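## Task

Gather the two grey steel power modules onto a single top next to the arms, and gather the two black-handled espresso tampers onto a single top as well. All four must stay upright in their current orientation, with each base fully resting on its top. Every other object must finish resting directly on the top it started on. Nothing may end up inside the slot on top of a weight, or the attempt fails. The result must hold without any robot supporting it. Finish by releasing everything and moving the arms away.

## Robot and tools

Setup. Four identical i2rt Big YAM arms, named arm1, arm2, arm3 and arm4. Each has six revolute joints, a two-finger gripper and a wrist camera (arm1_cam_wrist to arm4_cam_wrist). With joints 1 and 6 at zero and the hand level and pointing forward, the wrist camera rides on top of the hand and looks toward the fingertips. Two fixed room cameras, room_a and room_b, watch the scene. The hand reaches roughly 1.0 m from the joint-1 axis at full extension. Joints move at different speeds, so the hand can sweep a wide, curved path between postures.

Frames. One shared scene frame is used: origin on the floor, +z up. The hand point sits midway between the fingertips. The hand's z axis runs along the fingers, and its y axis is the direction the fingers open and close. Robot foot poses are not printed. Each camera comes with an OpenCV-style calibration (K, distortion, image size and a 4x4 world-to-camera transform in metres). Wrist cameras are fisheye, 616x616. Room cameras are 896x504. Expect small errors: room cameras may be off by a couple of degrees and several millimetres. A wrist camera's pose is computed from its arm's joint readings, so it can be off by more.

execute_actions. Argument "actions" is a list holding either one action or nothing. An empty list commands nothing and only returns the state and images. An action is an object keyed by arm name. Each arm entry holds "joints", which maps joint names to absolute targets (not offsets). Any subset of arms and joints may be named. Keys and ranges:
- joint1_rad, -2.879 to 2.879 rad. Rotates the whole arm about its foot; positive is counter-clockwise seen from above. At 0 the arm extends the way its foot faces.
- joint2_rad, 0 to 3.141 rad. Shoulder. At 0 the upper arm lies back, about level; increasing raises it and then brings it forward.
- joint3_rad, 0 to 3.019 rad. Elbow. At 0 the forearm is folded onto the upper arm; increasing opens it.
- joint4_rad, -1.692 to 1.57 rad. Hand pitch; positive tilts the fingers up.
- joint5_rad, -1.57 to 1.57 rad. Sideways hand swing; positive goes to the arm's right.
- joint6_rad, -2.094 to 2.094 rad. Hand roll; positive is clockwise viewed from behind the hand.
- gripper_m, 0 to 0.093 m. Fingertip gap. The grip force tops out near 50 to 62 N per pad, lower on some grippers.
All named motions start together and may finish at different moments. A joint left out may still be driving toward an older target. An unknown key or an out-of-range number rejects the entire call, and nothing moves. Optional "cameras": a list of camera names, or "all". Omitted, null or ["all"] returns every camera; [] returns none. An unknown name rejects the call. The "pictures" line lists the returned images in order.

wait. "seconds" from 0 to 10. Commands nothing; the scene keeps running and the robots keep their current behaviour. It returns the same things as an empty action.

zoom_image. "camera" is one of the six camera names. "region" is [x0, y0, x1, y1] in pixels of that camera's latest full image, with (0,0) at the top-left corner, no larger than 504 by 504. Only cameras with full images in the latest result can be zoomed.

finished_scene. "scene" is the integer number of the current scene. It is final: the robot first holds the last command, then the result reports success and gives the next task, if any. Replying without any tool call ends all remaining work.

Reading results. joint_positions gives the current joint values. The "done" tolerances per joint are ±0.045, ±0.14, ±0.09, ±0.055, ±0.03, ±0.035 rad and ±0.003 m for the gripper. joint_status tells how each commanded motion ended:
- "off_target": the joint stopped short and may still be pushing.
- "contact_stop": the joint gave up its target and holds in place.
- "time_out": the joint gave up its target and holds, unless it is still pushing. In that case it keeps its target, or one limited to 0.375, 0.375, 0.113, 0.225, 0.075 and 0.3 rad (joints 1 to 6) from its position, and it will continue if the path clears. on_its_own lists such joints.
- "not_followed": a built-in self- and arm-to-arm collision check blocked the arm's targets. A "joint command not followed" line appears, usually with a "cause:" line. Gripper targets are still executed. The arm may retry the blocked targets on later actions until it gets acceptable ones. Empty calls never show this line.
The on_its_own line covers what the call did not command; "held at" is the target being held, not the position. To relieve a pushing joint, send its reported position as its target. Very small target changes may not move a joint at all, and a joint holding a load may sag.

Motor heat. Holding loads and pushing heat the motors, even between calls. A MOTOR HOT line appears from 85 °C. At 100 °C that arm's motors and gripper go limp until they cool, so the arm collapses. This is reported as an OVER-TEMPERATURE FAULT, and unfinished keys show "limit_stop_at_motor_heat"; resend those targets afterwards. Once a call reports a stop, later execute_actions, wait and finished_scene calls in the same reply do not run.

Cautions. The arms do not stop on contact and can push very hard, so keep contact gentle and brief. A hard squeeze between two arms ends the run as a failure, and a hard collision may too. The collision check can react late and ignores fingers, gripper housings and wrist cameras, and no state line reports arms touching. Arms move independently; one being blocked does not pause the others. Never knock objects out of the work area or onto the floor. Keep everything out of the slot on a weight's top. Avoid drops, slips and slams, and expect loose objects to be nudged now and then. Before finishing, open the grippers and lift the arms clear so that nothing depends on a robot.

Each tool is called after "Request:" in YAML: its name, and indented under it one key for each argument.

## Session

Request:
execute_actions:
  actions: []

Scene clock: 0.00 s.
arm1.joint_positions: joint1_rad=-0.206 joint2_rad=+0.434 joint3_rad=+1.628 joint4_rad=-1.300 joint5_rad=+0.292 joint6_rad=-0.094 gripper_m=+0.094
arm1.joint_status: not commanded
arm1.hand: x=-1.4766 y=+0.6032 z=+1.5038 quat_wxyz=(-0.531, +0.519, -0.532, -0.407) (m; scene frame)
arm2.joint_positions: joint1_rad=+0.329 joint2_rad=+0.523 joint3_rad=+1.571 joint4_rad=-1.488 joint5_rad=-0.281 joint6_rad=+0.606 gripper_m=+0.095
arm2.joint_status: not commanded
arm2.hand: x=-0.3578 y=+0.5963 z=+1.3683 quat_wxyz=(+0.281, +0.828, -0.146, -0.462) (m; scene frame)
arm3.joint_positions: joint1_rad=+0.002 joint2_rad=+0.442 joint3_rad=+1.642 joint4_rad=-1.489 joint5_rad=-0.233 joint6_rad=+0.151 gripper_m=+0.094
arm3.joint_status: not commanded
arm3.hand: x=+0.2888 y=-0.6344 z=+1.4029 quat_wxyz=(-0.597, -0.092, -0.794, -0.067) (m; scene frame)
arm4.joint_positions: joint1_rad=-0.640 joint2_rad=+0.405 joint3_rad=+1.345 joint4_rad=-1.333 joint5_rad=-0.116 joint6_rad=+0.373 gripper_m=+0.094
arm4.joint_status: not commanded
arm4.hand: x=+1.5193 y=-0.6710 z=+1.3464 quat_wxyz=(-0.452, -0.722, -0.407, +0.330) (m; scene frame)
pictures: arm1_cam_wrist, arm2_cam_wrist, arm3_cam_wrist, arm4_cam_wrist, room_a, room_b
Images, in order (width x height): arm1_cam_wrist 616x616, arm2_cam_wrist 616x616, arm3_cam_wrist 616x616, arm4_cam_wrist 616x616, room_a 896x504, room_b 896x504.

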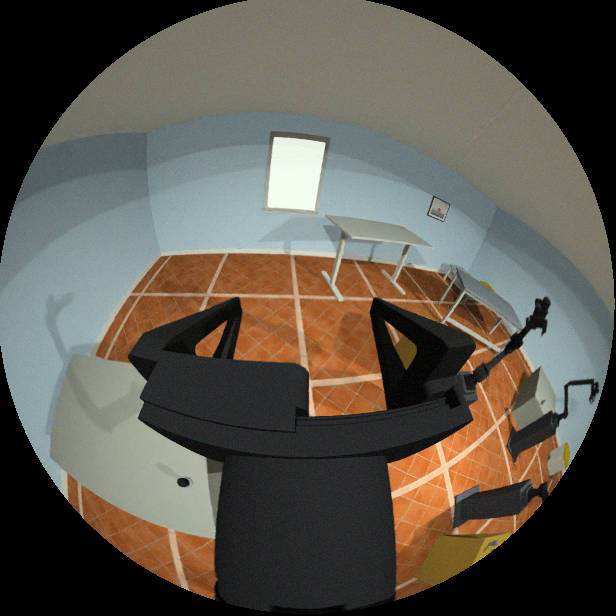

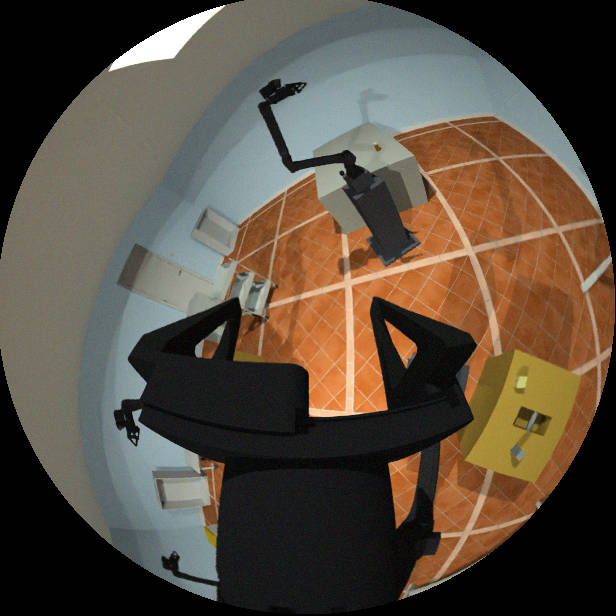

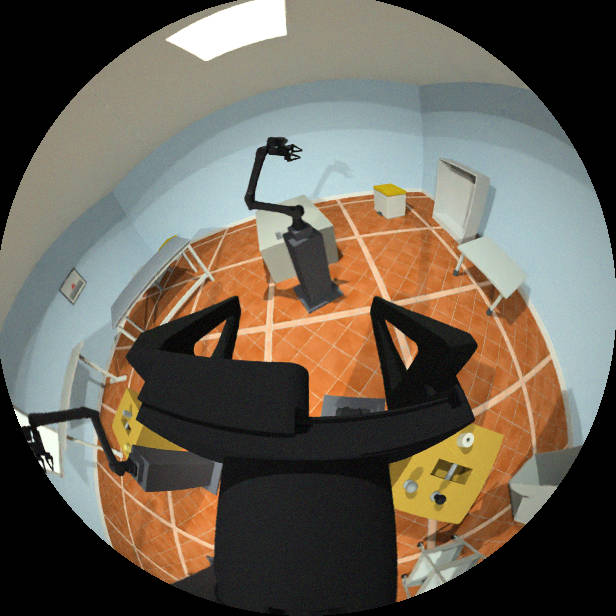

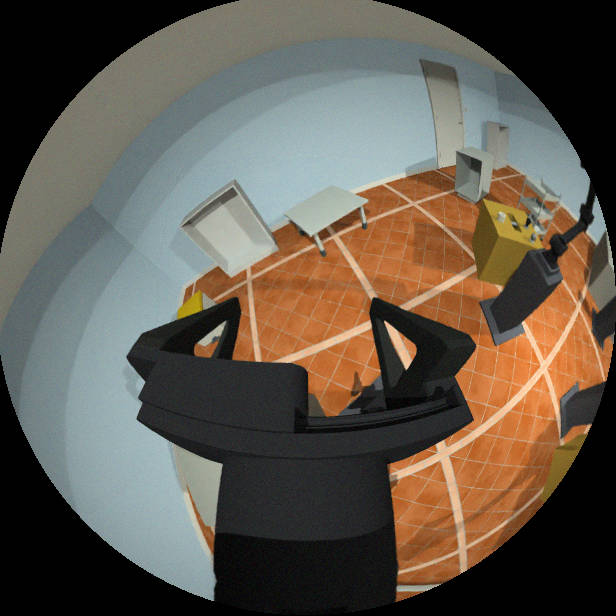

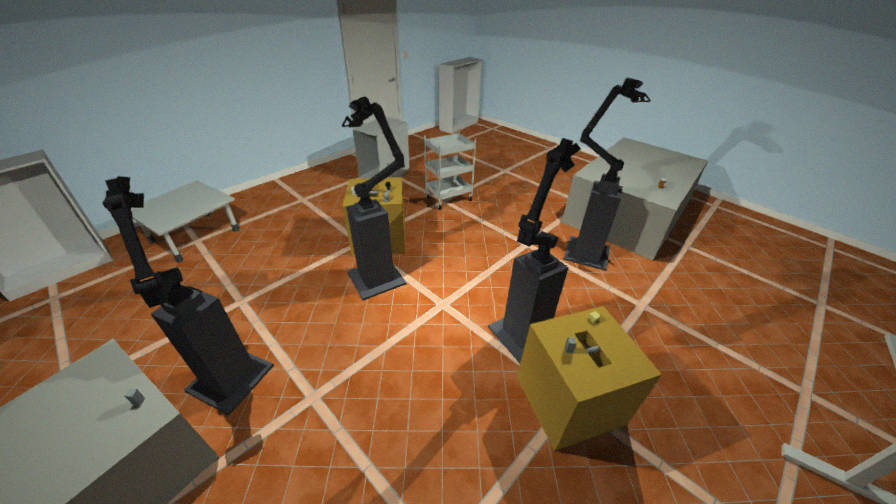

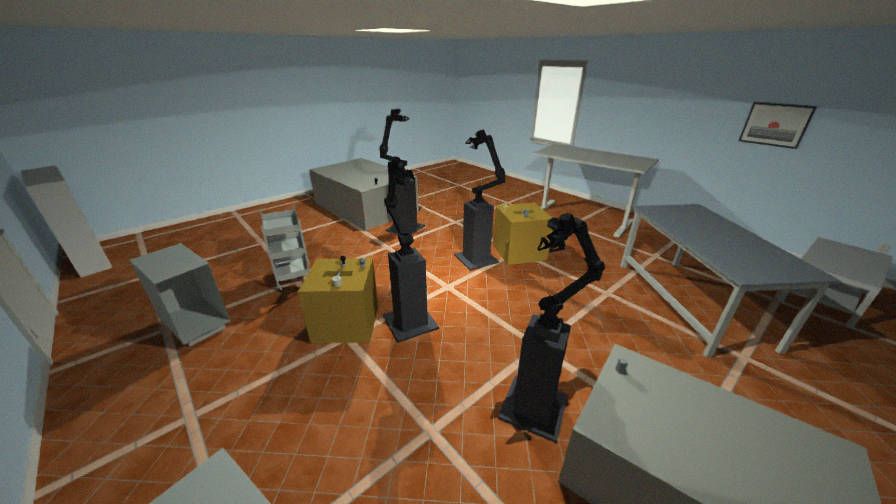

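Request:
zoom_image:
  camera: "room_a"
  region: [320, 130, 720, 400]

Request:
zoom_image:
  camera: "room_b"
  region: [280, 150, 660, 390]

Region (320, 130, 720, 400) of room_a's 896x504 image, scaled by 1.260, with more detail than that image has; it fills the top 340 rows of this view, and the rest is white.

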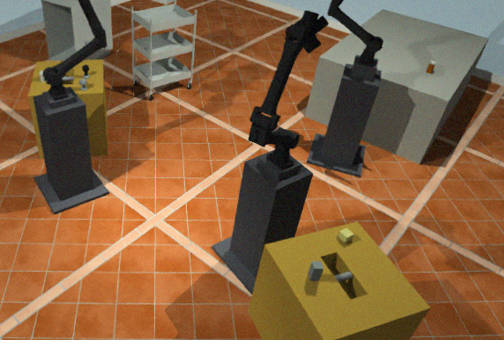

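Region (280, 150, 660, 390) of room_b's 896x504 image, scaled by 1.326, with more detail than that image has; it fills the top 318 rows of this view, and the rest is white.

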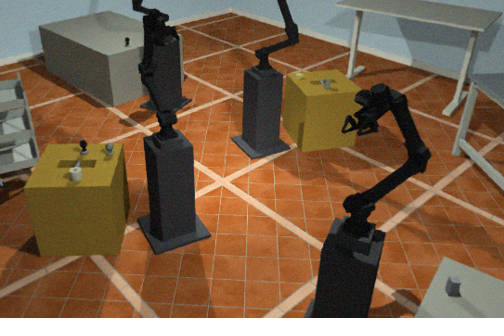

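Request:
execute_actions:
  actions:
    - {"arm1":{"joints":{"joint1_rad":0,"joint2_rad":1.57,"joint3_rad":1.57,"joint4_rad":0,"joint5_rad":0,"joint6_rad":0}},"arm2":{"joints":{"joint1_rad":0,"joint2_rad":1.57,"joint3_rad":1.2,"joint4_rad":-1.2,"joint5_rad":0,"joint6_rad":0}},"arm3":{"joints":{"joint1_rad":0,"joint2_rad":1.0,"joint3_rad":1.0,"joint4_rad":0,"joint5_rad":0,"joint6_rad":0}},"arm4":{"joints":{"joint1_rad":0,"joint2_rad":1.57,"joint3_rad":1.57,"joint4_rad":-1.57,"joint5_rad":0,"joint6_rad":0}}}
  cameras: []

Request:
execute_actions:
  actions:
    - {"arm1":{"joints":{"joint1_rad":1.57}},"arm2":{"joints":{"joint1_rad":-1.57}},"arm3":{"joints":{"joint1_rad":-1.57}},"arm4":{"joints":{"joint1_rad":1.57}}}

Scene clock: 3.53 s.
arm1.joint_positions: joint1_rad=-0.009 joint2_rad=+1.568 joint3_rad=+1.548 joint4_rad=-0.019 joint5_rad=+0.004 joint6_rad=-0.017 gripper_m=+0.094
arm1.joint_status: all done
arm1.hand: x=-1.7566 y=+1.1861 z=+1.3154 quat_wxyz=(-0.403, +0.591, -0.412, -0.564) (m; scene frame)
arm2.joint_positions: joint1_rad=+0.006 joint2_rad=+1.556 joint3_rad=+1.180 joint4_rad=-1.205 joint5_rad=-0.003 joint6_rad=+0.009 gripper_m=+0.095
arm2.joint_status: all done
arm2.hand: x=-0.6491 y=+0.7695 z=+0.8871 quat_wxyz=(-0.005, +0.991, -0.131, +0.004) (m; scene frame)
arm3.joint_positions: joint1_rad=+0.002 joint2_rad=+0.994 joint3_rad=+0.986 joint4_rad=-0.030 joint5_rad=-0.004 joint6_rad=+0.012 gripper_m=+0.094
arm3.joint_status: all done
arm3.hand: x=+0.6880 y=-0.7749 z=+1.2330 quat_wxyz=(-0.688, -0.095, -0.715, +0.078) (m; scene frame)
arm4.joint_positions: joint1_rad=-0.004 joint2_rad=+1.561 joint3_rad=+1.568 joint4_rad=-1.561 joint5_rad=+0.001 joint6_rad=+0.008 gripper_m=+0.094
arm4.joint_status: all done
arm4.hand: x=+1.7180 y=-0.9578 z=+1.0589 quat_wxyz=(-0.011, -0.560, -0.829, +0.006) (m; scene frame)
pictures: none
No camera images: the call's "cameras" was empty. Leave "cameras" out to get every camera's image.

Scene clock: 5.37 s.
arm1.joint_positions: joint1_rad=+1.577 joint2_rad=+1.569 joint3_rad=+1.548 joint4_rad=-0.019 joint5_rad=-0.001 joint6_rad=-0.015 gripper_m=+0.094
arm1.joint_status: all done
arm1.hand: x=-2.1854 y=+0.2594 z=+1.3192 quat_wxyz=(+0.119, +0.706, +0.135, -0.685) (m; scene frame)
arm2.joint_positions: joint1_rad=-1.573 joint2_rad=+1.556 joint3_rad=+1.180 joint4_rad=-1.201 joint5_rad=-0.001 joint6_rad=+0.007 gripper_m=+0.095
arm2.joint_status: all done
arm2.hand: x=-0.1126 y=+1.0830 z=+0.8923 quat_wxyz=(-0.002, +0.606, -0.796, -0.004) (m; scene frame)
arm3.joint_positions: joint1_rad=-1.571 joint2_rad=+0.999 joint3_rad=+0.986 joint4_rad=-0.030 joint5_rad=+0.000 joint6_rad=+0.011 gripper_m=+0.094
arm3.joint_status: all done
arm3.hand: x=+0.0781 y=-1.1379 z=+1.2286 quat_wxyz=(-0.425, -0.574, -0.442, +0.543) (m; scene frame)
arm4.joint_positions: joint1_rad=+1.571 joint2_rad=+1.561 joint3_rad=+1.568 joint4_rad=-1.561 joint5_rad=-0.001 joint6_rad=+0.006 gripper_m=+0.094
arm4.joint_status: all done
arm4.hand: x=+1.9744 y=-0.3396 z=+1.0558 quat_wxyz=(-0.010, +0.193, -0.981, +0.002) (m; scene frame)
pictures: arm1_cam_wrist, arm2_cam_wrist, arm3_cam_wrist, arm4_cam_wrist, room_a, room_b
camera_calibration (this result's frames):
arm1_cam_wrist: T_world_to_cam=[[-0.352011, 0.935761, 0.0209918, -1.04083], [0.563894, 0.229917, -0.793197, 2.22441], [-0.747069, -0.267377, -0.608603, -0.636196], [0, 0, 0, 1]] pos_world=[-2.096, 0.292434, 1.39906]
arm2_cam_wrist: T_world_to_cam=[[0.962843, -0.27001, -0.00535836, 0.409158], [-0.216668, -0.784166, 0.581497, 0.309399], [-0.161212, -0.558729, -0.813531, 1.43689], [0, 0, 0, 1]] pos_world=[-0.095275, 1.15593, 0.991234]
arm3_cam_wrist: T_world_to_cam=[[-0.9632, 0.268326, -0.0157083, 0.398284], [0.177227, 0.590073, -0.787657, 1.62952], [-0.20208, -0.761456, -0.615913, 0.0254216], [0, 0, 0, 1]] pos_world=[0.0999696, -1.04905, 1.30542]
arm4_cam_wrist: T_world_to_cam=[[0.370852, -0.928684, 0.003936, -1.05056], [-0.773076, -0.306359, 0.555425, 0.846201], [-0.514608, -0.209023, -0.831557, 1.94816], [0, 0, 0, 1]] pos_world=[2.04632, -0.30919, 1.15414]
Images, in order (width x height): arm1_cam_wrist 616x616, arm2_cam_wrist 616x616, arm3_cam_wrist 616x616, arm4_cam_wrist 616x616, room_a 896x504, room_b 896x504.

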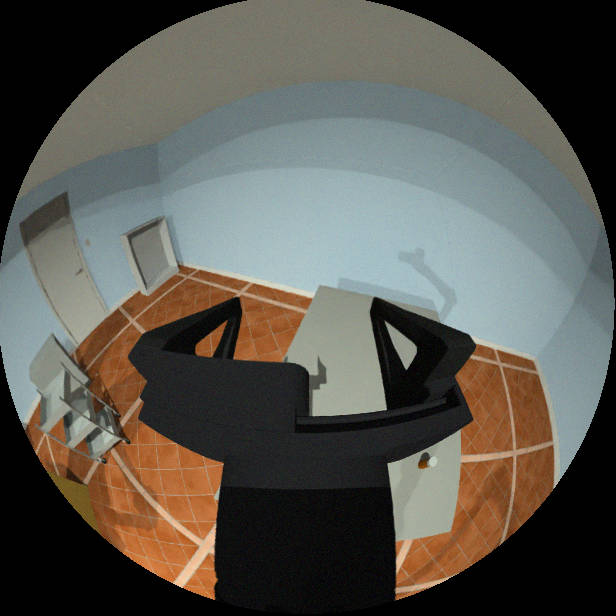

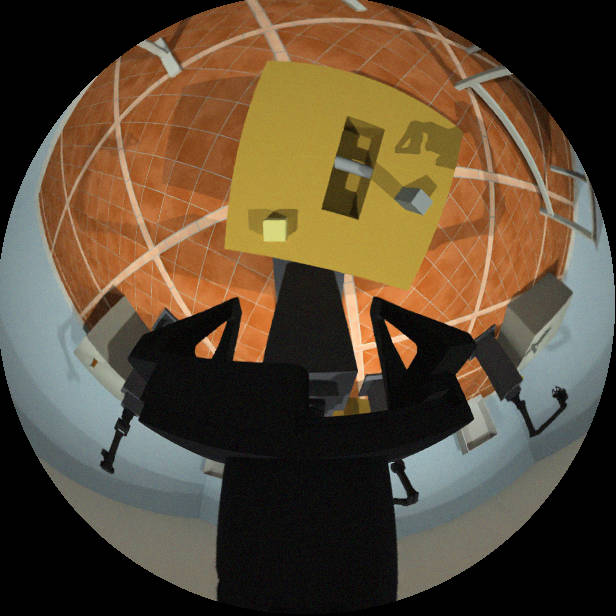

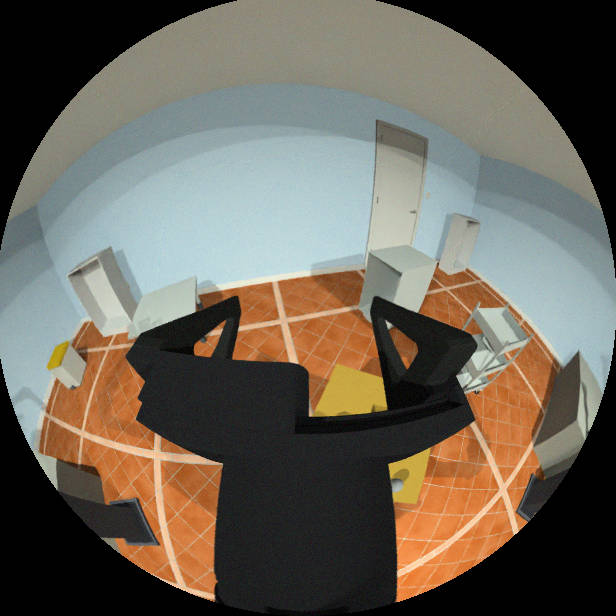

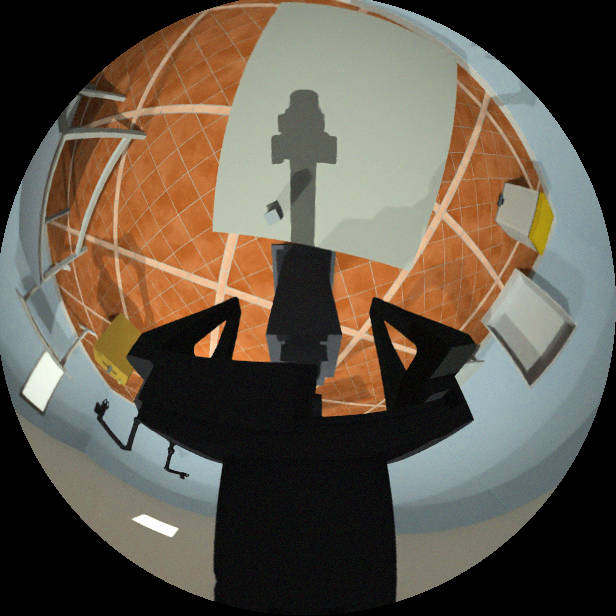

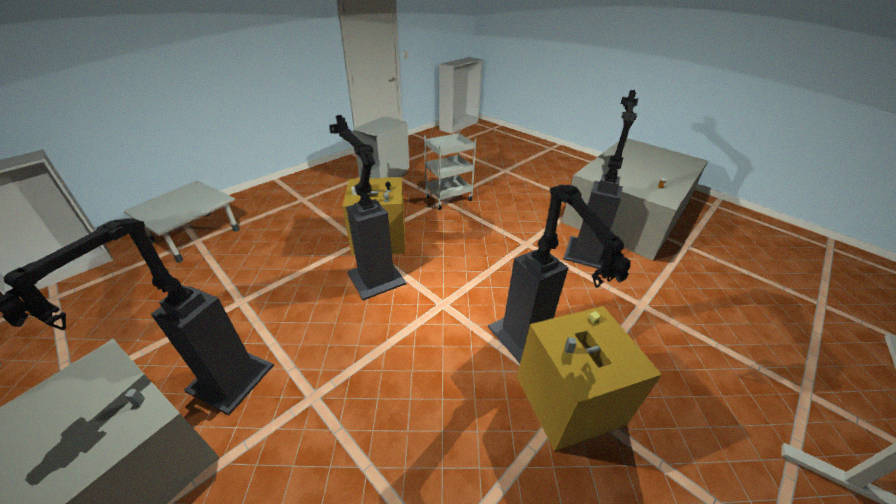

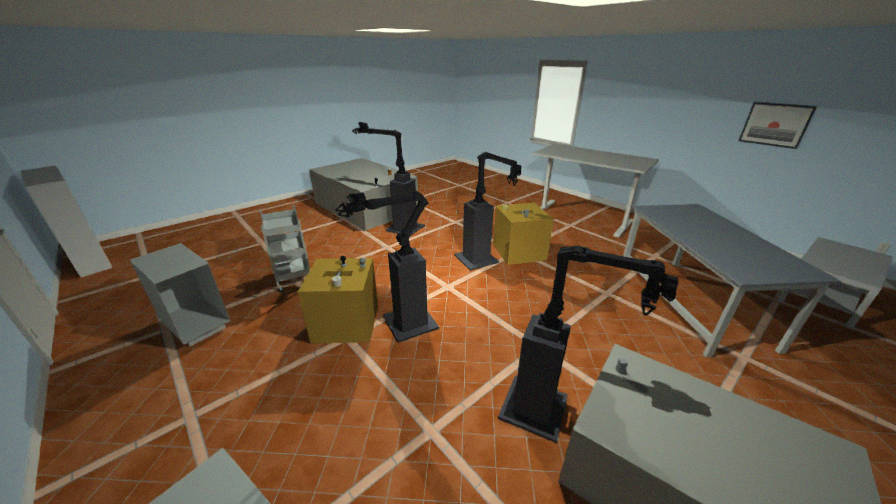

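Request:
execute_actions:
  actions:
    - {"arm1":{"joints":{"joint1_rad":1.49,"joint2_rad":2.0,"joint3_rad":1.19,"joint4_rad":-0.76}},"arm2":{"joints":{"joint1_rad":-2.0,"joint2_rad":2.05,"joint3_rad":1.37,"joint4_rad":-0.89}},"arm3":{"joints":{"joint1_rad":-2.1,"joint2_rad":1.9,"joint3_rad":1.37,"joint4_rad":-1.04}},"arm4":{"joints":{"joint1_rad":1.78,"joint2_rad":2.0,"joint3_rad":1.19,"joint4_rad":-0.76}}}
  cameras: ["arm1_cam_wrist","arm2_cam_wrist","arm3_cam_wrist","arm4_cam_wrist","room_b"]

Scene clock: 10.37 s.
arm1.joint_positions: joint1_rad=+1.482 joint2_rad=+1.978 joint3_rad=+1.176 joint4_rad=-0.746 joint5_rad=-0.001 joint6_rad=-0.015 gripper_m=+0.094
arm1.joint_status: all done
arm1.hand: x=-2.0060 y=+0.3785 z=+0.7573 quat_wxyz=(+0.002, +0.990, +0.140, -0.014) (m; scene frame)
arm2.joint_positions: joint1_rad=-2.004 joint2_rad=+2.061 joint3_rad=+1.351 joint4_rad=-0.898 joint5_rad=+0.000 joint6_rad=+0.007 gripper_m=+0.095
arm2.joint_status: all done
arm2.hand: x=+0.1196 y=+1.0784 z=+0.7063 quat_wxyz=(+0.013, +0.422, -0.907, +0.001) (m; scene frame)
arm3.joint_positions: joint1_rad=-2.104 joint2_rad=+1.920 joint3_rad=+1.352 joint4_rad=-1.023 joint5_rad=+0.000 joint6_rad=+0.010 gripper_m=+0.094
arm3.joint_status: all done
arm3.hand: x=-0.1730 y=-1.0257 z=+0.7713 quat_wxyz=(+0.007, -0.925, -0.379, -0.010) (m; scene frame)
arm4.joint_positions: joint1_rad=+1.792 joint2_rad=+2.013 joint3_rad=+1.168 joint4_rad=-0.771 joint5_rad=-0.001 joint6_rad=+0.006 gripper_m=+0.094
arm4.joint_status: all done
arm4.hand: x=+1.9386 y=-0.2418 z=+0.7007 quat_wxyz=(+0.020, +0.300, -0.954, +0.010) (m; scene frame)
pictures: arm1_cam_wrist, arm2_cam_wrist, arm3_cam_wrist, arm4_cam_wrist, room_b
camera_calibration (this result's frames):
arm1_cam_wrist: T_world_to_cam=[[-0.281853, 0.959456, 0.00190125, -0.931092], [0.796481, 0.232871, 0.558023, 1.09233], [0.534955, 0.158795, -0.829824, 1.76572], [0, 0, 0, 1]] pos_world=[-2.07703, 0.358581, 0.857466]
arm2_cam_wrist: T_world_to_cam=[[0.76191, -0.647608, -0.00980849, 0.617649], [-0.509375, -0.608495, 0.6085, 0.290762], [-0.400038, -0.458626, -0.793494, 1.22685], [0, 0, 0, 1]] pos_world=[0.168299, 1.13959, 0.802625]
arm3_cam_wrist: T_world_to_cam=[[-0.695407, 0.718182, 0.0249791, 0.595561], [0.587353, 0.548012, 0.595566, 0.208505], [0.414036, 0.428832, -0.802918, 1.25016], [0, 0, 0, 1]] pos_world=[-0.225919, -1.07809, 0.864718]
arm4_cam_wrist: T_world_to_cam=[[0.56572, -0.824581, 0.00511606, -1.2985], [-0.657288, -0.447182, 0.606631, 0.751313], [-0.497928, -0.346546, -0.794967, 1.56372], [0, 0, 0, 1]] pos_world=[2.00704, -0.192848, 0.793977]
Images, in order (width x height): arm1_cam_wrist 616x616, arm2_cam_wrist 616x616, arm3_cam_wrist 616x616, arm4_cam_wrist 616x616, room_b 896x504.

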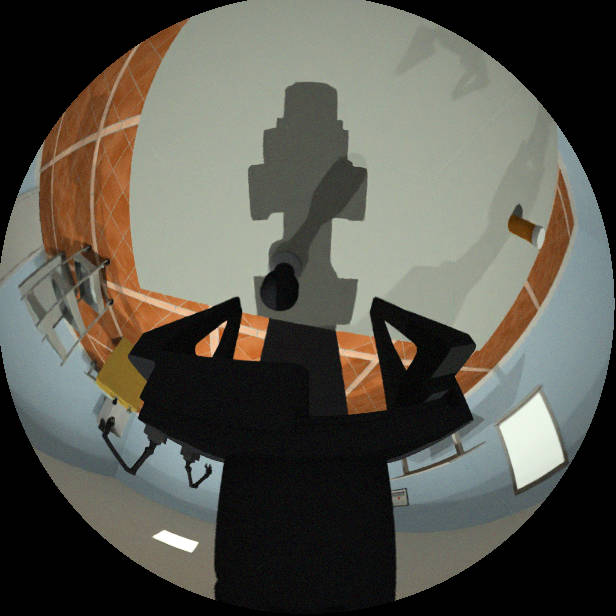

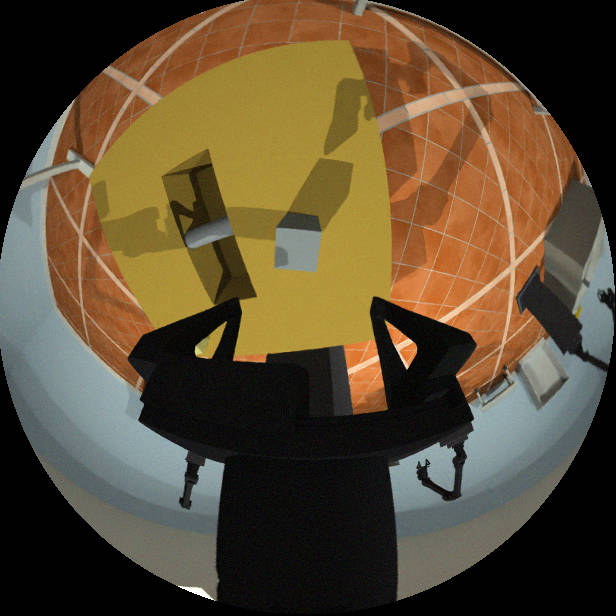

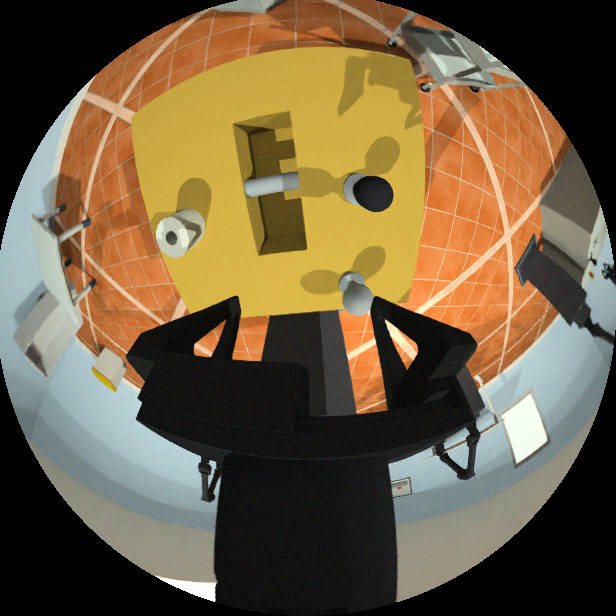

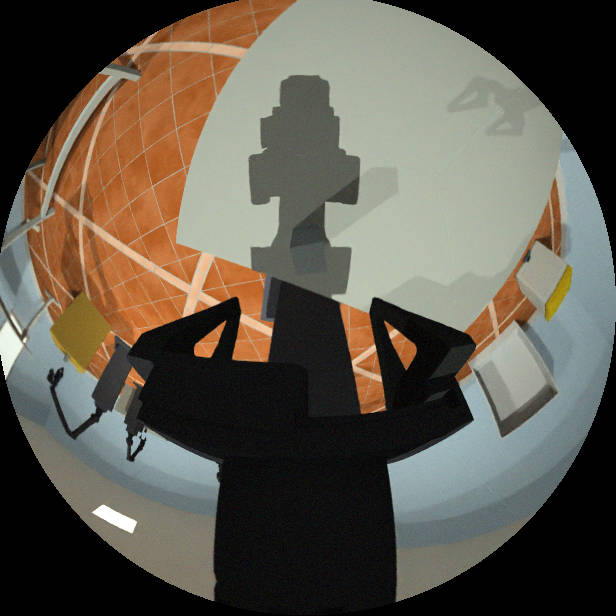

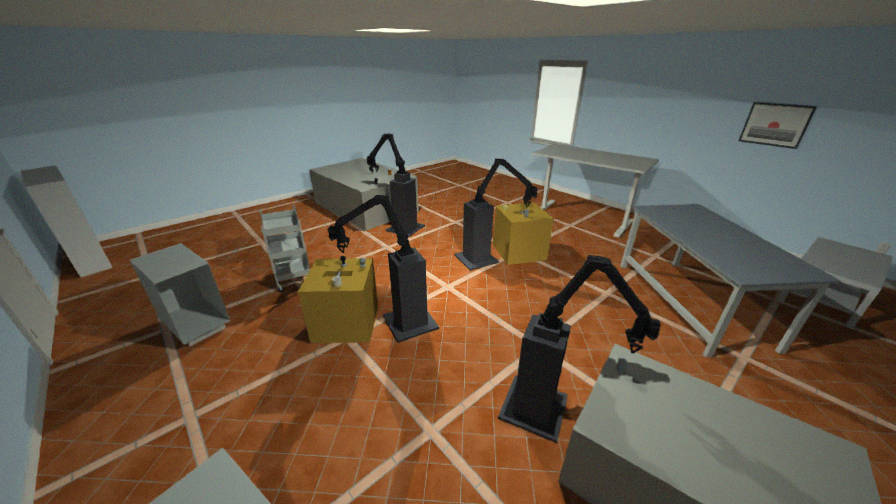

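Request:
execute_actions:
  actions:
    - {"arm1":{"joints":{"joint1_rad":1.545,"joint3_rad":1.1,"joint4_rad":-0.68}},"arm2":{"joints":{"joint1_rad":-1.99,"joint2_rad":2.25,"joint3_rad":1.42,"joint4_rad":-0.72}},"arm3":{"joints":{"joint1_rad":-2.22,"joint2_rad":2.05,"joint3_rad":1.55,"joint4_rad":-1.05}},"arm4":{"joints":{"joint2_rad":2.28,"joint3_rad":1.21,"joint4_rad":-0.476}}}
  cameras: []

Request:
execute_actions:
  actions:
    - {"arm1":{"joints":{"joint2_rad":2.19,"joint3_rad":1.11,"joint4_rad":-0.49}},"arm3":{"joints":{"joint2_rad":2.21,"joint3_rad":1.54,"joint4_rad":-0.87}}}
  cameras: ["arm1_cam_wrist","arm2_cam_wrist","arm3_cam_wrist","arm4_cam_wrist"]

Scene clock: 13.73 s.
arm1.joint_positions: joint1_rad=+1.548 joint2_rad=+1.979 joint3_rad=+1.095 joint4_rad=-0.695 joint5_rad=-0.001 joint6_rad=-0.015 gripper_m=+0.094
arm1.joint_status: all done
arm1.hand: x=-1.9675 y=+0.3567 z=+0.7361 quat_wxyz=(+0.000, +0.985, +0.172, +0.001) (m; scene frame)
arm2.joint_positions: joint1_rad=-2.002 joint2_rad=+2.251 joint3_rad=+1.407 joint4_rad=-0.729 joint5_rad=+0.000 joint6_rad=+0.007 gripper_m=+0.095
arm2.joint_status: all done
arm2.hand: x=+0.1353 y=+1.0998 z=+0.6194 quat_wxyz=(-0.002, +0.422, -0.906, -0.006) (m; scene frame)
arm3.joint_positions: joint1_rad=-2.223 joint2_rad=+2.044 joint3_rad=+1.506 joint4_rad=-1.039 joint5_rad=+0.000 joint6_rad=+0.010 gripper_m=+0.094
arm3.joint_status: all done
arm3.hand: x=-0.2538 y=-1.0086 z=+0.7545 quat_wxyz=(+0.004, -0.946, -0.323, -0.004) (m; scene frame)
arm4.joint_positions: joint1_rad=+1.792 joint2_rad=+2.290 joint3_rad=+1.193 joint4_rad=-0.486 joint5_rad=-0.001 joint6_rad=+0.006 gripper_m=+0.094
arm4.joint_status: all done
arm4.hand: x=+1.9442 y=-0.2392 z=+0.5733 quat_wxyz=(+0.004, +0.301, -0.954, +0.005) (m; scene frame)
pictures: none
No camera images: the call's "cameras" was empty. Leave "cameras" out to get every camera's image.

Scene clock: 14.73 s.
arm1.joint_positions: joint1_rad=+1.548 joint2_rad=+2.195 joint3_rad=+1.098 joint4_rad=-0.504 joint5_rad=-0.001 joint6_rad=-0.015 gripper_m=+0.094
arm1.joint_status: all done
arm1.hand: x=-1.9589 y=+0.3597 z=+0.6385 quat_wxyz=(-0.002, +0.985, +0.172, +0.012) (m; scene frame)
arm2.joint_positions: joint1_rad=-2.002 joint2_rad=+2.251 joint3_rad=+1.407 joint4_rad=-0.729 joint5_rad=+0.000 joint6_rad=+0.007 gripper_m=+0.095
arm2.joint_status: not commanded
arm2.hand: x=+0.1353 y=+1.0998 z=+0.6194 quat_wxyz=(-0.002, +0.422, -0.906, -0.006) (m; scene frame)
arm3.joint_positions: joint1_rad=-2.223 joint2_rad=+2.230 joint3_rad=+1.510 joint4_rad=-0.888 joint5_rad=+0.000 joint6_rad=+0.010 gripper_m=+0.094
arm3.joint_status: all done
arm3.hand: x=-0.2571 y=-1.0105 z=+0.6503 quat_wxyz=(+0.009, -0.946, -0.323, -0.018) (m; scene frame)
arm4.joint_positions: joint1_rad=+1.792 joint2_rad=+2.290 joint3_rad=+1.193 joint4_rad=-0.486 joint5_rad=-0.001 joint6_rad=+0.006 gripper_m=+0.094
arm4.joint_status: not commanded
arm4.hand: x=+1.9442 y=-0.2392 z=+0.5733 quat_wxyz=(+0.004, +0.301, -0.954, +0.005) (m; scene frame)
pictures: arm1_cam_wrist, arm2_cam_wrist, arm3_cam_wrist, arm4_cam_wrist
camera_calibration (this result's frames):
arm1_cam_wrist: T_world_to_cam=[[-0.344212, 0.938891, 0.00129047, -1.01397], [0.75072, 0.2744, 0.600936, 0.993499], [0.563859, 0.207818, -0.799296, 1.66442], [0, 0, 0, 1]] pos_world=[-2.03336, 0.333493, 0.734645]
arm2_cam_wrist: T_world_to_cam=[[0.762915, -0.646419, -0.0101917, 0.61755], [-0.521814, -0.625008, 0.580581, 0.401805], [-0.381668, -0.437616, -0.814139, 1.16117], [0, 0, 0, 1]] pos_world=[0.181711, 1.15847, 0.718366]
arm3_cam_wrist: T_world_to_cam=[[-0.605154, 0.795691, 0.0257617, 0.630157], [0.641032, 0.46783, 0.608451, 0.246047], [0.472088, 0.384721, -0.793173, 1.14537], [0, 0, 0, 1]] pos_world=[-0.317095, -1.05717, 0.742532]
arm4_cam_wrist: T_world_to_cam=[[0.565828, -0.82451, 0.00461469, -1.29878], [-0.673223, -0.45876, 0.579923, 0.877002], [-0.476035, -0.331244, -0.814658, 1.43848], [0, 0, 0, 1]] pos_world=[2.01007, -0.192038, 0.669266]
Images, in order (width x height): arm1_cam_wrist 616x616, arm2_cam_wrist 616x616, arm3_cam_wrist 616x616, arm4_cam_wrist 616x616.

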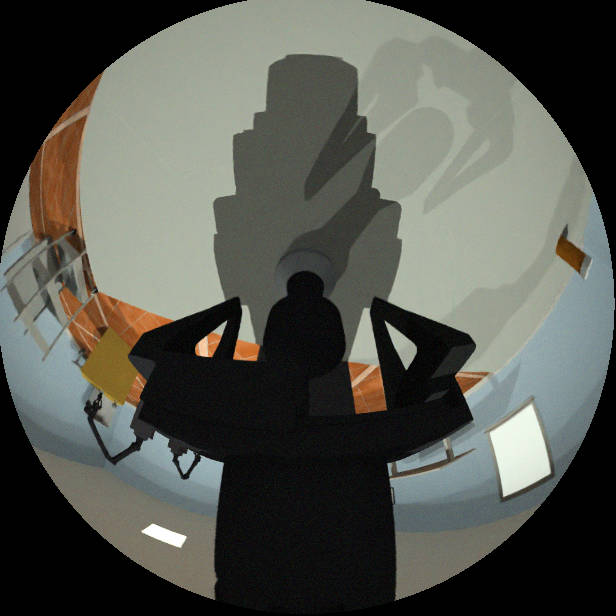

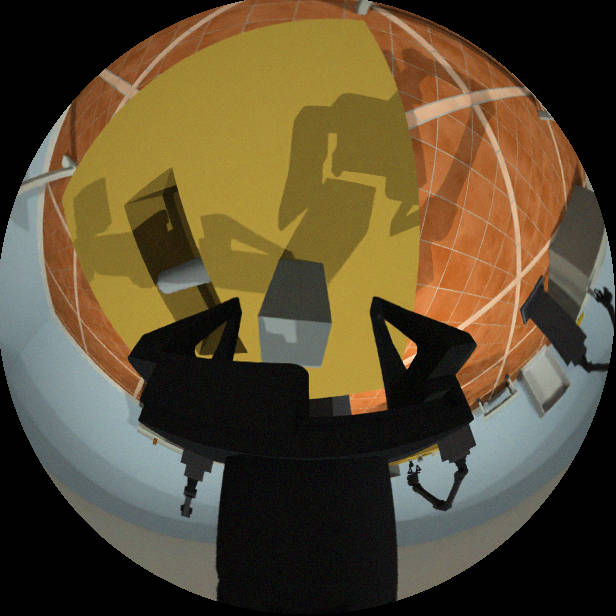

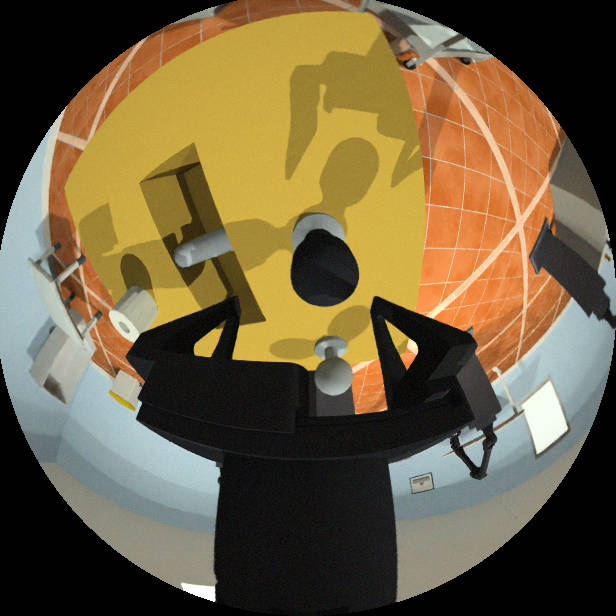

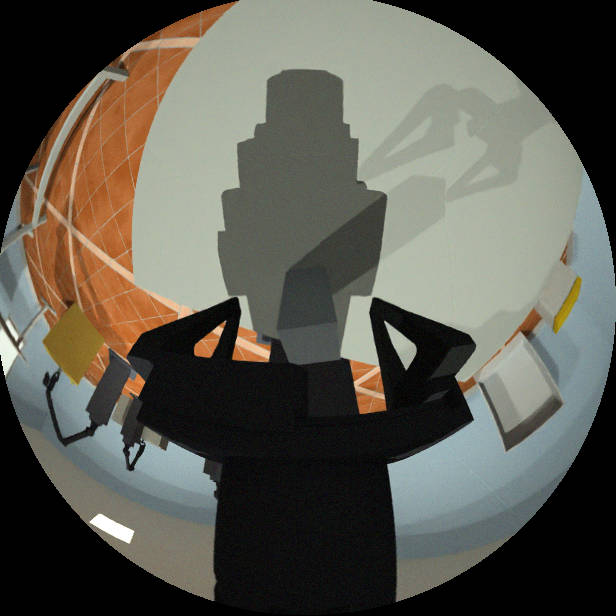

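Request:
execute_actions:
  actions:
    - {"arm1":{"joints":{"gripper_m":0.0}},"arm2":{"joints":{"gripper_m":0.0}},"arm4":{"joints":{"gripper_m":0.0}},"arm3":{"joints":{"joint2_rad":1.75,"joint3_rad":1.5}}}
  cameras: []

Request:
execute_actions:
  actions:
    - {"arm1":{"joints":{"joint2_rad":1.89,"joint3_rad":1.5,"joint4_rad":-1.18}},"arm2":{"joints":{"joint2_rad":1.89,"joint3_rad":1.6,"joint4_rad":-1.28}},"arm4":{"joints":{"joint2_rad":1.89,"joint3_rad":1.5,"joint4_rad":-1.18}},"arm3":{"joints":{"joint1_rad":2.135,"joint3_rad":0.96,"joint4_rad":0.8}}}
  cameras: []

Request:
execute_actions:
  actions:
    - {"arm1":{"joints":{"joint3_rad":1.82,"joint4_rad":-1.48}},"arm2":{"joints":{"joint1_rad":2.14,"joint3_rad":1.82,"joint4_rad":-1.48}},"arm4":{"joints":{"joint1_rad":-1.865,"joint3_rad":1.82,"joint4_rad":-1.48}}}
  cameras: ["arm3_cam_wrist","room_b"]

Scene clock: 17.63 s.
arm1.joint_positions: joint1_rad=+1.548 joint2_rad=+2.195 joint3_rad=+1.098 joint4_rad=-0.503 joint5_rad=-0.002 joint6_rad=-0.015 gripper_m=+0.042
arm1.joint_status: gripper_m off_target (ended at +0.042, target +0.000)
arm1.hand: x=-1.9590 y=+0.3595 z=+0.6385 quat_wxyz=(-0.001, +0.985, +0.172, +0.011) (m; scene frame)
arm2.joint_positions: joint1_rad=-2.001 joint2_rad=+2.251 joint3_rad=+1.407 joint4_rad=-0.728 joint5_rad=-0.001 joint6_rad=+0.007 gripper_m=+0.041
arm2.joint_status: gripper_m off_target (ended at +0.041, target +0.000)
arm2.hand: x=+0.1348 y=+1.1004 z=+0.6194 quat_wxyz=(-0.003, +0.423, -0.906, -0.007) (m; scene frame)
arm3.joint_positions: joint1_rad=-2.223 joint2_rad=+1.748 joint3_rad=+1.491 joint4_rad=-0.886 joint5_rad=+0.000 joint6_rad=+0.010 gripper_m=+0.094
arm3.joint_status: all done
arm3.hand: x=-0.2895 y=-1.0380 z=+0.9298 quat_wxyz=(-0.068, -0.925, -0.316, +0.199) (m; scene frame)
arm4.joint_positions: joint1_rad=+1.792 joint2_rad=+2.290 joint3_rad=+1.193 joint4_rad=-0.485 joint5_rad=-0.001 joint6_rad=+0.006 gripper_m=+0.038
arm4.joint_status: gripper_m off_target (ended at +0.038, target +0.000)
arm4.hand: x=+1.9444 y=-0.2391 z=+0.5733 quat_wxyz=(+0.004, +0.301, -0.954, +0.005) (m; scene frame)
pictures: none
No camera images: the call's "cameras" was empty. Leave "cameras" out to get every camera's image.

Scene clock: 20.90 s.
arm1.joint_positions: joint1_rad=+1.548 joint2_rad=+1.905 joint3_rad=+1.482 joint4_rad=-1.168 joint5_rad=-0.002 joint6_rad=-0.015 gripper_m=+0.042
arm1.joint_status: all done
arm1.hand: x=-2.0409 y=+0.3312 z=+0.8900 quat_wxyz=(+0.000, +0.985, +0.172, +0.007) (m; scene frame)
arm2.joint_positions: joint1_rad=-2.001 joint2_rad=+1.883 joint3_rad=+1.586 joint4_rad=-1.271 joint5_rad=-0.001 joint6_rad=+0.007 gripper_m=+0.041
arm2.joint_status: all done
arm2.hand: x=+0.1362 y=+1.0984 z=+0.8810 quat_wxyz=(-0.004, +0.423, -0.906, -0.007) (m; scene frame)
arm3.joint_positions: joint1_rad=+2.143 joint2_rad=+1.759 joint3_rad=+0.966 joint4_rad=+0.770 joint5_rad=-0.001 joint6_rad=+0.010 gripper_m=+0.094
arm3.joint_status: all done
arm3.hand: x=-0.0093 y=-0.0113 z=+0.9784 quat_wxyz=(-0.408, +0.576, -0.419, -0.571) (m; scene frame)
arm4.joint_positions: joint1_rad=+1.792 joint2_rad=+1.889 joint3_rad=+1.499 joint4_rad=-1.171 joint5_rad=-0.001 joint6_rad=+0.005 gripper_m=+0.038
arm4.joint_status: all done
arm4.hand: x=+1.9972 y=-0.1985 z=+0.8663 quat_wxyz=(-0.006, +0.301, -0.954, +0.002) (m; scene frame)
pictures: none
No camera images: the call's "cameras" was empty. Leave "cameras" out to get every camera's image.

Scene clock: 24.10 s.
arm1.joint_positions: joint1_rad=+1.548 joint2_rad=+1.893 joint3_rad=+1.781 joint4_rad=-1.466 joint5_rad=-0.002 joint6_rad=-0.015 gripper_m=+0.042
arm1.joint_status: all done
arm1.hand: x=-2.0690 y=+0.3214 z=+1.0067 quat_wxyz=(+0.001, +0.985, +0.172, +0.000) (m; scene frame)
arm2.joint_positions: joint1_rad=+2.150 joint2_rad=+1.892 joint3_rad=+1.790 joint4_rad=-1.471 joint5_rad=-0.002 joint6_rad=+0.007 gripper_m=+0.041
arm2.joint_status: all done
arm2.hand: x=-0.0424 y=+0.1036 z=+0.9373 quat_wxyz=(-0.004, +0.588, +0.809, +0.008) (m; scene frame)
arm3.joint_positions: joint1_rad=+2.143 joint2_rad=+1.759 joint3_rad=+0.966 joint4_rad=+0.770 joint5_rad=-0.001 joint6_rad=+0.010 gripper_m=+0.094
arm3.joint_status: not commanded
arm3.hand: x=-0.0093 y=-0.0113 z=+0.9784 quat_wxyz=(-0.408, +0.576, -0.419, -0.571) (m; scene frame)
arm4.joint_positions: joint1_rad=-1.874 joint2_rad=+1.897 joint3_rad=+1.788 joint4_rad=-1.470 joint5_rad=+0.002 joint6_rad=+0.006 gripper_m=+0.038
arm4.joint_status: all done
arm4.hand: x=+0.9563 y=-0.5750 z=+0.9659 quat_wxyz=(-0.003, -0.999, -0.043, -0.006) (m; scene frame)
pictures: arm3_cam_wrist, room_b
camera_calibration (this result's frames):
arm3_cam_wrist: T_world_to_cam=[[0.954697, 0.297158, -0.015815, 0.026135], [0.162864, -0.566244, -0.807987, 0.789821], [-0.249055, 0.768807, -0.588988, 0.702001], [0, 0, 0, 1]] pos_world=[0.0212527, -0.100239, 1.05205]
Images, in order (width x height): arm3_cam_wrist 616x616, room_b 896x504.

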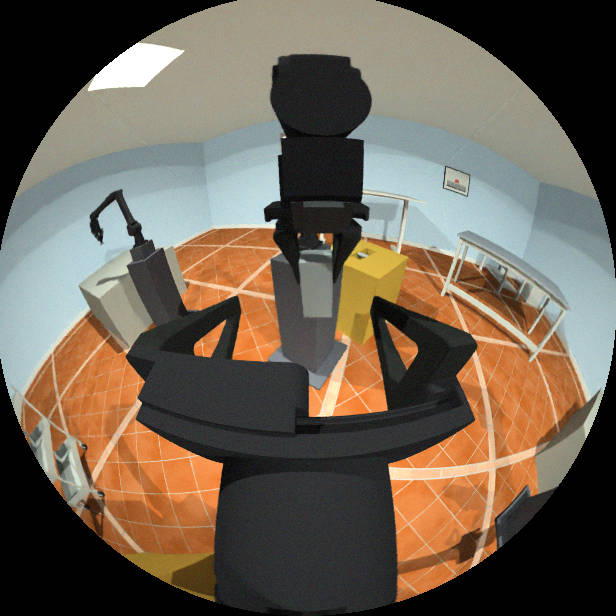

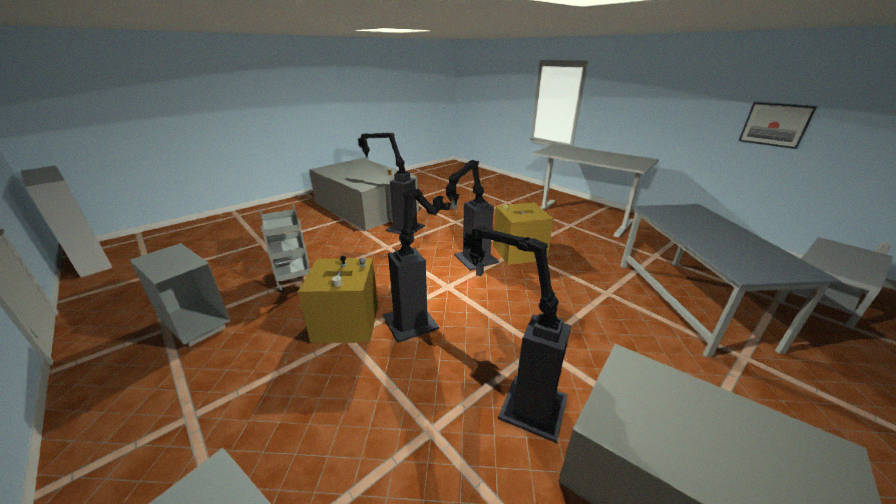

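Request:
execute_actions:
  actions:
    - {"arm2":{"joints":{"joint6_rad":1.57}},"arm4":{"joints":{"joint6_rad":1.57}},"arm1":{"joints":{"joint6_rad":1.57}},"arm3":{"joints":{"joint1_rad":2.125,"joint2_rad":1.94,"joint3_rad":0.93,"joint4_rad":1.04}}}
  cameras: []

Request:
execute_actions:
  actions:
    - {"arm3":{"joints":{"joint2_rad":2.125,"joint3_rad":1.25,"joint4_rad":0.91}}}
  cameras: ["arm3_cam_wrist","room_b"]

Scene clock: 27.03 s.
arm1.joint_positions: joint1_rad=+1.548 joint2_rad=+1.893 joint3_rad=+1.781 joint4_rad=-1.466 joint5_rad=-0.002 joint6_rad=+1.552 gripper_m=+0.042
arm1.joint_status: all done
arm1.hand: x=-2.0690 y=+0.3214 z=+1.0067 quat_wxyz=(+0.000, +0.819, -0.573, +0.001) (m; scene frame)
arm2.joint_positions: joint1_rad=+2.150 joint2_rad=+1.892 joint3_rad=+1.790 joint4_rad=-1.471 joint5_rad=-0.002 joint6_rad=+1.560 gripper_m=+0.041
arm2.joint_status: all done
arm2.hand: x=-0.0424 y=+0.1036 z=+0.9373 quat_wxyz=(-0.009, +0.986, +0.164, +0.002) (m; scene frame)
arm3.joint_positions: joint1_rad=+2.131 joint2_rad=+1.954 joint3_rad=+0.927 joint4_rad=+1.009 joint5_rad=-0.001 joint6_rad=+0.010 gripper_m=+0.094
arm3.joint_status: all done
arm3.hand: x=-0.0009 y=-0.0117 z=+0.8909 quat_wxyz=(-0.412, +0.573, -0.421, -0.570) (m; scene frame)
arm4.joint_positions: joint1_rad=-1.874 joint2_rad=+1.897 joint3_rad=+1.788 joint4_rad=-1.470 joint5_rad=+0.002 joint6_rad=+1.561 gripper_m=+0.038
arm4.joint_status: all done
arm4.hand: x=+0.9563 y=-0.5750 z=+0.9659 quat_wxyz=(+0.003, -0.742, +0.670, -0.006) (m; scene frame)
pictures: none
No camera images: the call's "cameras" was empty. Leave "cameras" out to get every camera's image.

Scene clock: 28.13 s.
arm1.joint_positions: joint1_rad=+1.548 joint2_rad=+1.893 joint3_rad=+1.781 joint4_rad=-1.466 joint5_rad=-0.002 joint6_rad=+1.553 gripper_m=+0.042
arm1.joint_status: not commanded
arm1.hand: x=-2.0690 y=+0.3214 z=+1.0067 quat_wxyz=(+0.000, +0.819, -0.573, +0.001) (m; scene frame)
arm2.joint_positions: joint1_rad=+2.150 joint2_rad=+1.892 joint3_rad=+1.790 joint4_rad=-1.471 joint5_rad=-0.002 joint6_rad=+1.560 gripper_m=+0.041
arm2.joint_status: not commanded
arm2.hand: x=-0.0424 y=+0.1036 z=+0.9373 quat_wxyz=(-0.009, +0.986, +0.164, +0.002) (m; scene frame)
arm3.joint_positions: joint1_rad=+2.131 joint2_rad=+2.134 joint3_rad=+1.215 joint4_rad=+0.925 joint5_rad=-0.001 joint6_rad=+0.010 gripper_m=+0.094
arm3.joint_status: all done
arm3.hand: x=-0.0281 y=+0.0733 z=+0.8785 quat_wxyz=(-0.417, +0.566, -0.417, -0.576) (m; scene frame)
arm4.joint_positions: joint1_rad=-1.874 joint2_rad=+1.897 joint3_rad=+1.788 joint4_rad=-1.470 joint5_rad=+0.002 joint6_rad=+1.562 gripper_m=+0.038
arm4.joint_status: not commanded
arm4.hand: x=+0.9563 y=-0.5750 z=+0.9659 quat_wxyz=(+0.003, -0.742, +0.670, -0.006) (m; scene frame)
pictures: arm3_cam_wrist, room_b
camera_calibration (this result's frames):
arm3_cam_wrist: T_world_to_cam=[[0.957885, 0.286681, -0.0164181, 0.0187621], [0.149505, -0.546722, -0.823859, 0.772194], [-0.245161, 0.786708, -0.566557, 0.552524], [0, 0, 0, 1]] pos_world=[0.00203868, -0.0178787, 0.949524]
Images, in order (width x height): arm3_cam_wrist 616x616, room_b 896x504.

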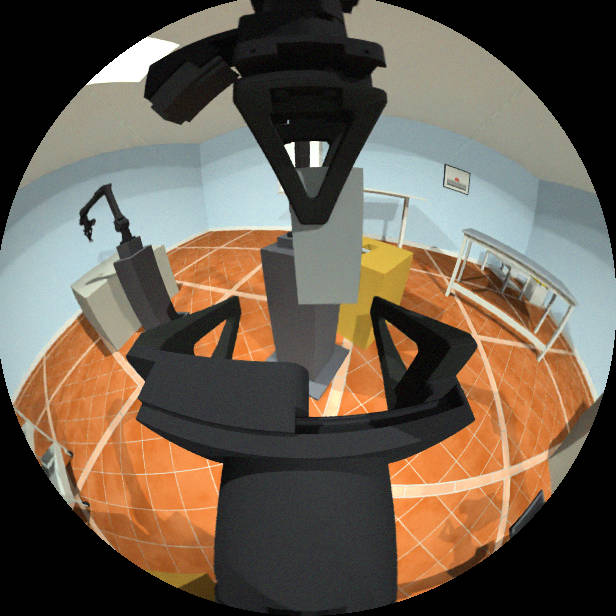

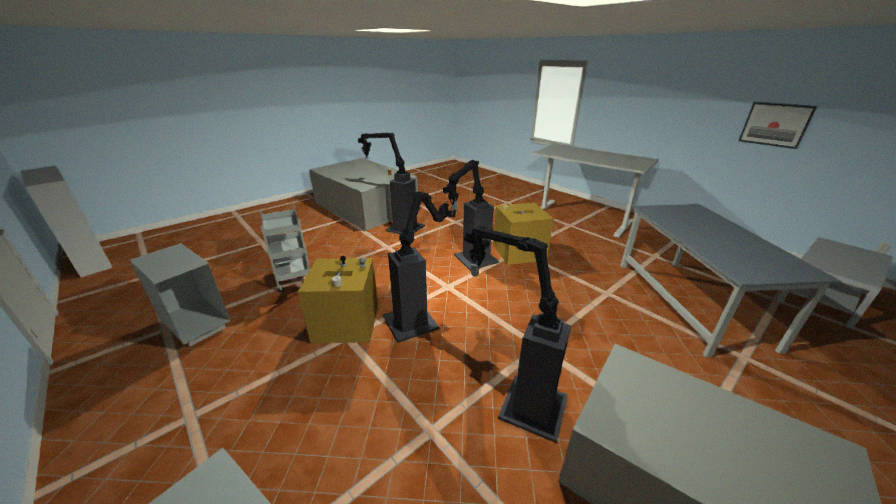

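Request:
execute_actions:
  actions:
    - {"arm3":{"joints":{"joint1_rad":2.10,"joint3_rad":1.355,"joint4_rad":0.81}}}
  cameras: ["arm3_cam_wrist"]

Scene clock: 29.47 s.
arm1.joint_positions: joint1_rad=+1.548 joint2_rad=+1.893 joint3_rad=+1.781 joint4_rad=-1.466 joint5_rad=-0.002 joint6_rad=+1.553 gripper_m=+0.042
arm1.joint_status: not commanded
arm1.hand: x=-2.0690 y=+0.3214 z=+1.0067 quat_wxyz=(+0.000, +0.819, -0.573, +0.001) (m; scene frame)
arm2.joint_positions: joint1_rad=+2.150 joint2_rad=+1.892 joint3_rad=+1.790 joint4_rad=-1.471 joint5_rad=-0.002 joint6_rad=+1.560 gripper_m=+0.041
arm2.joint_status: not commanded
arm2.hand: x=-0.0424 y=+0.1036 z=+0.9373 quat_wxyz=(-0.009, +0.986, +0.164, +0.002) (m; scene frame)
arm3.joint_positions: joint1_rad=+2.101 joint2_rad=+2.134 joint3_rad=+1.320 joint4_rad=+0.828 joint5_rad=-0.001 joint6_rad=+0.010 gripper_m=+0.094
arm3.joint_status: all done
arm3.hand: x=-0.0147 y=+0.1093 z=+0.9072 quat_wxyz=(-0.427, +0.557, -0.423, -0.573) (m; scene frame)
arm4.joint_positions: joint1_rad=-1.874 joint2_rad=+1.897 joint3_rad=+1.788 joint4_rad=-1.470 joint5_rad=+0.002 joint6_rad=+1.562 gripper_m=+0.038
arm4.joint_status: not commanded
arm4.hand: x=+0.9563 y=-0.5750 z=+0.9659 quat_wxyz=(+0.003, -0.742, +0.670, -0.006) (m; scene frame)
pictures: arm3_cam_wrist
camera_calibration (this result's frames):
arm3_cam_wrist: T_world_to_cam=[[0.966038, 0.257855, -0.016794, -0.000324335], [0.13063, -0.543405, -0.829244, 0.817752], [-0.222951, 0.798888, -0.558634, 0.535587], [0, 0, 0, 1]] pos_world=[0.0129, 0.0165804, 0.977307]
Images, in order (width x height): arm3_cam_wrist 616x616.

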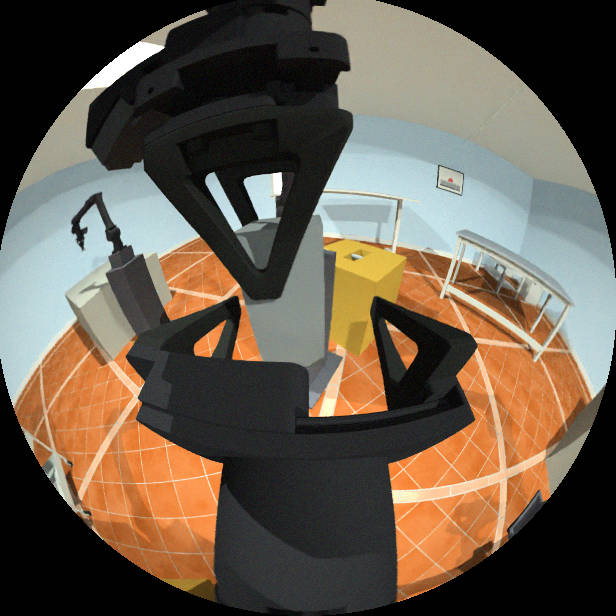

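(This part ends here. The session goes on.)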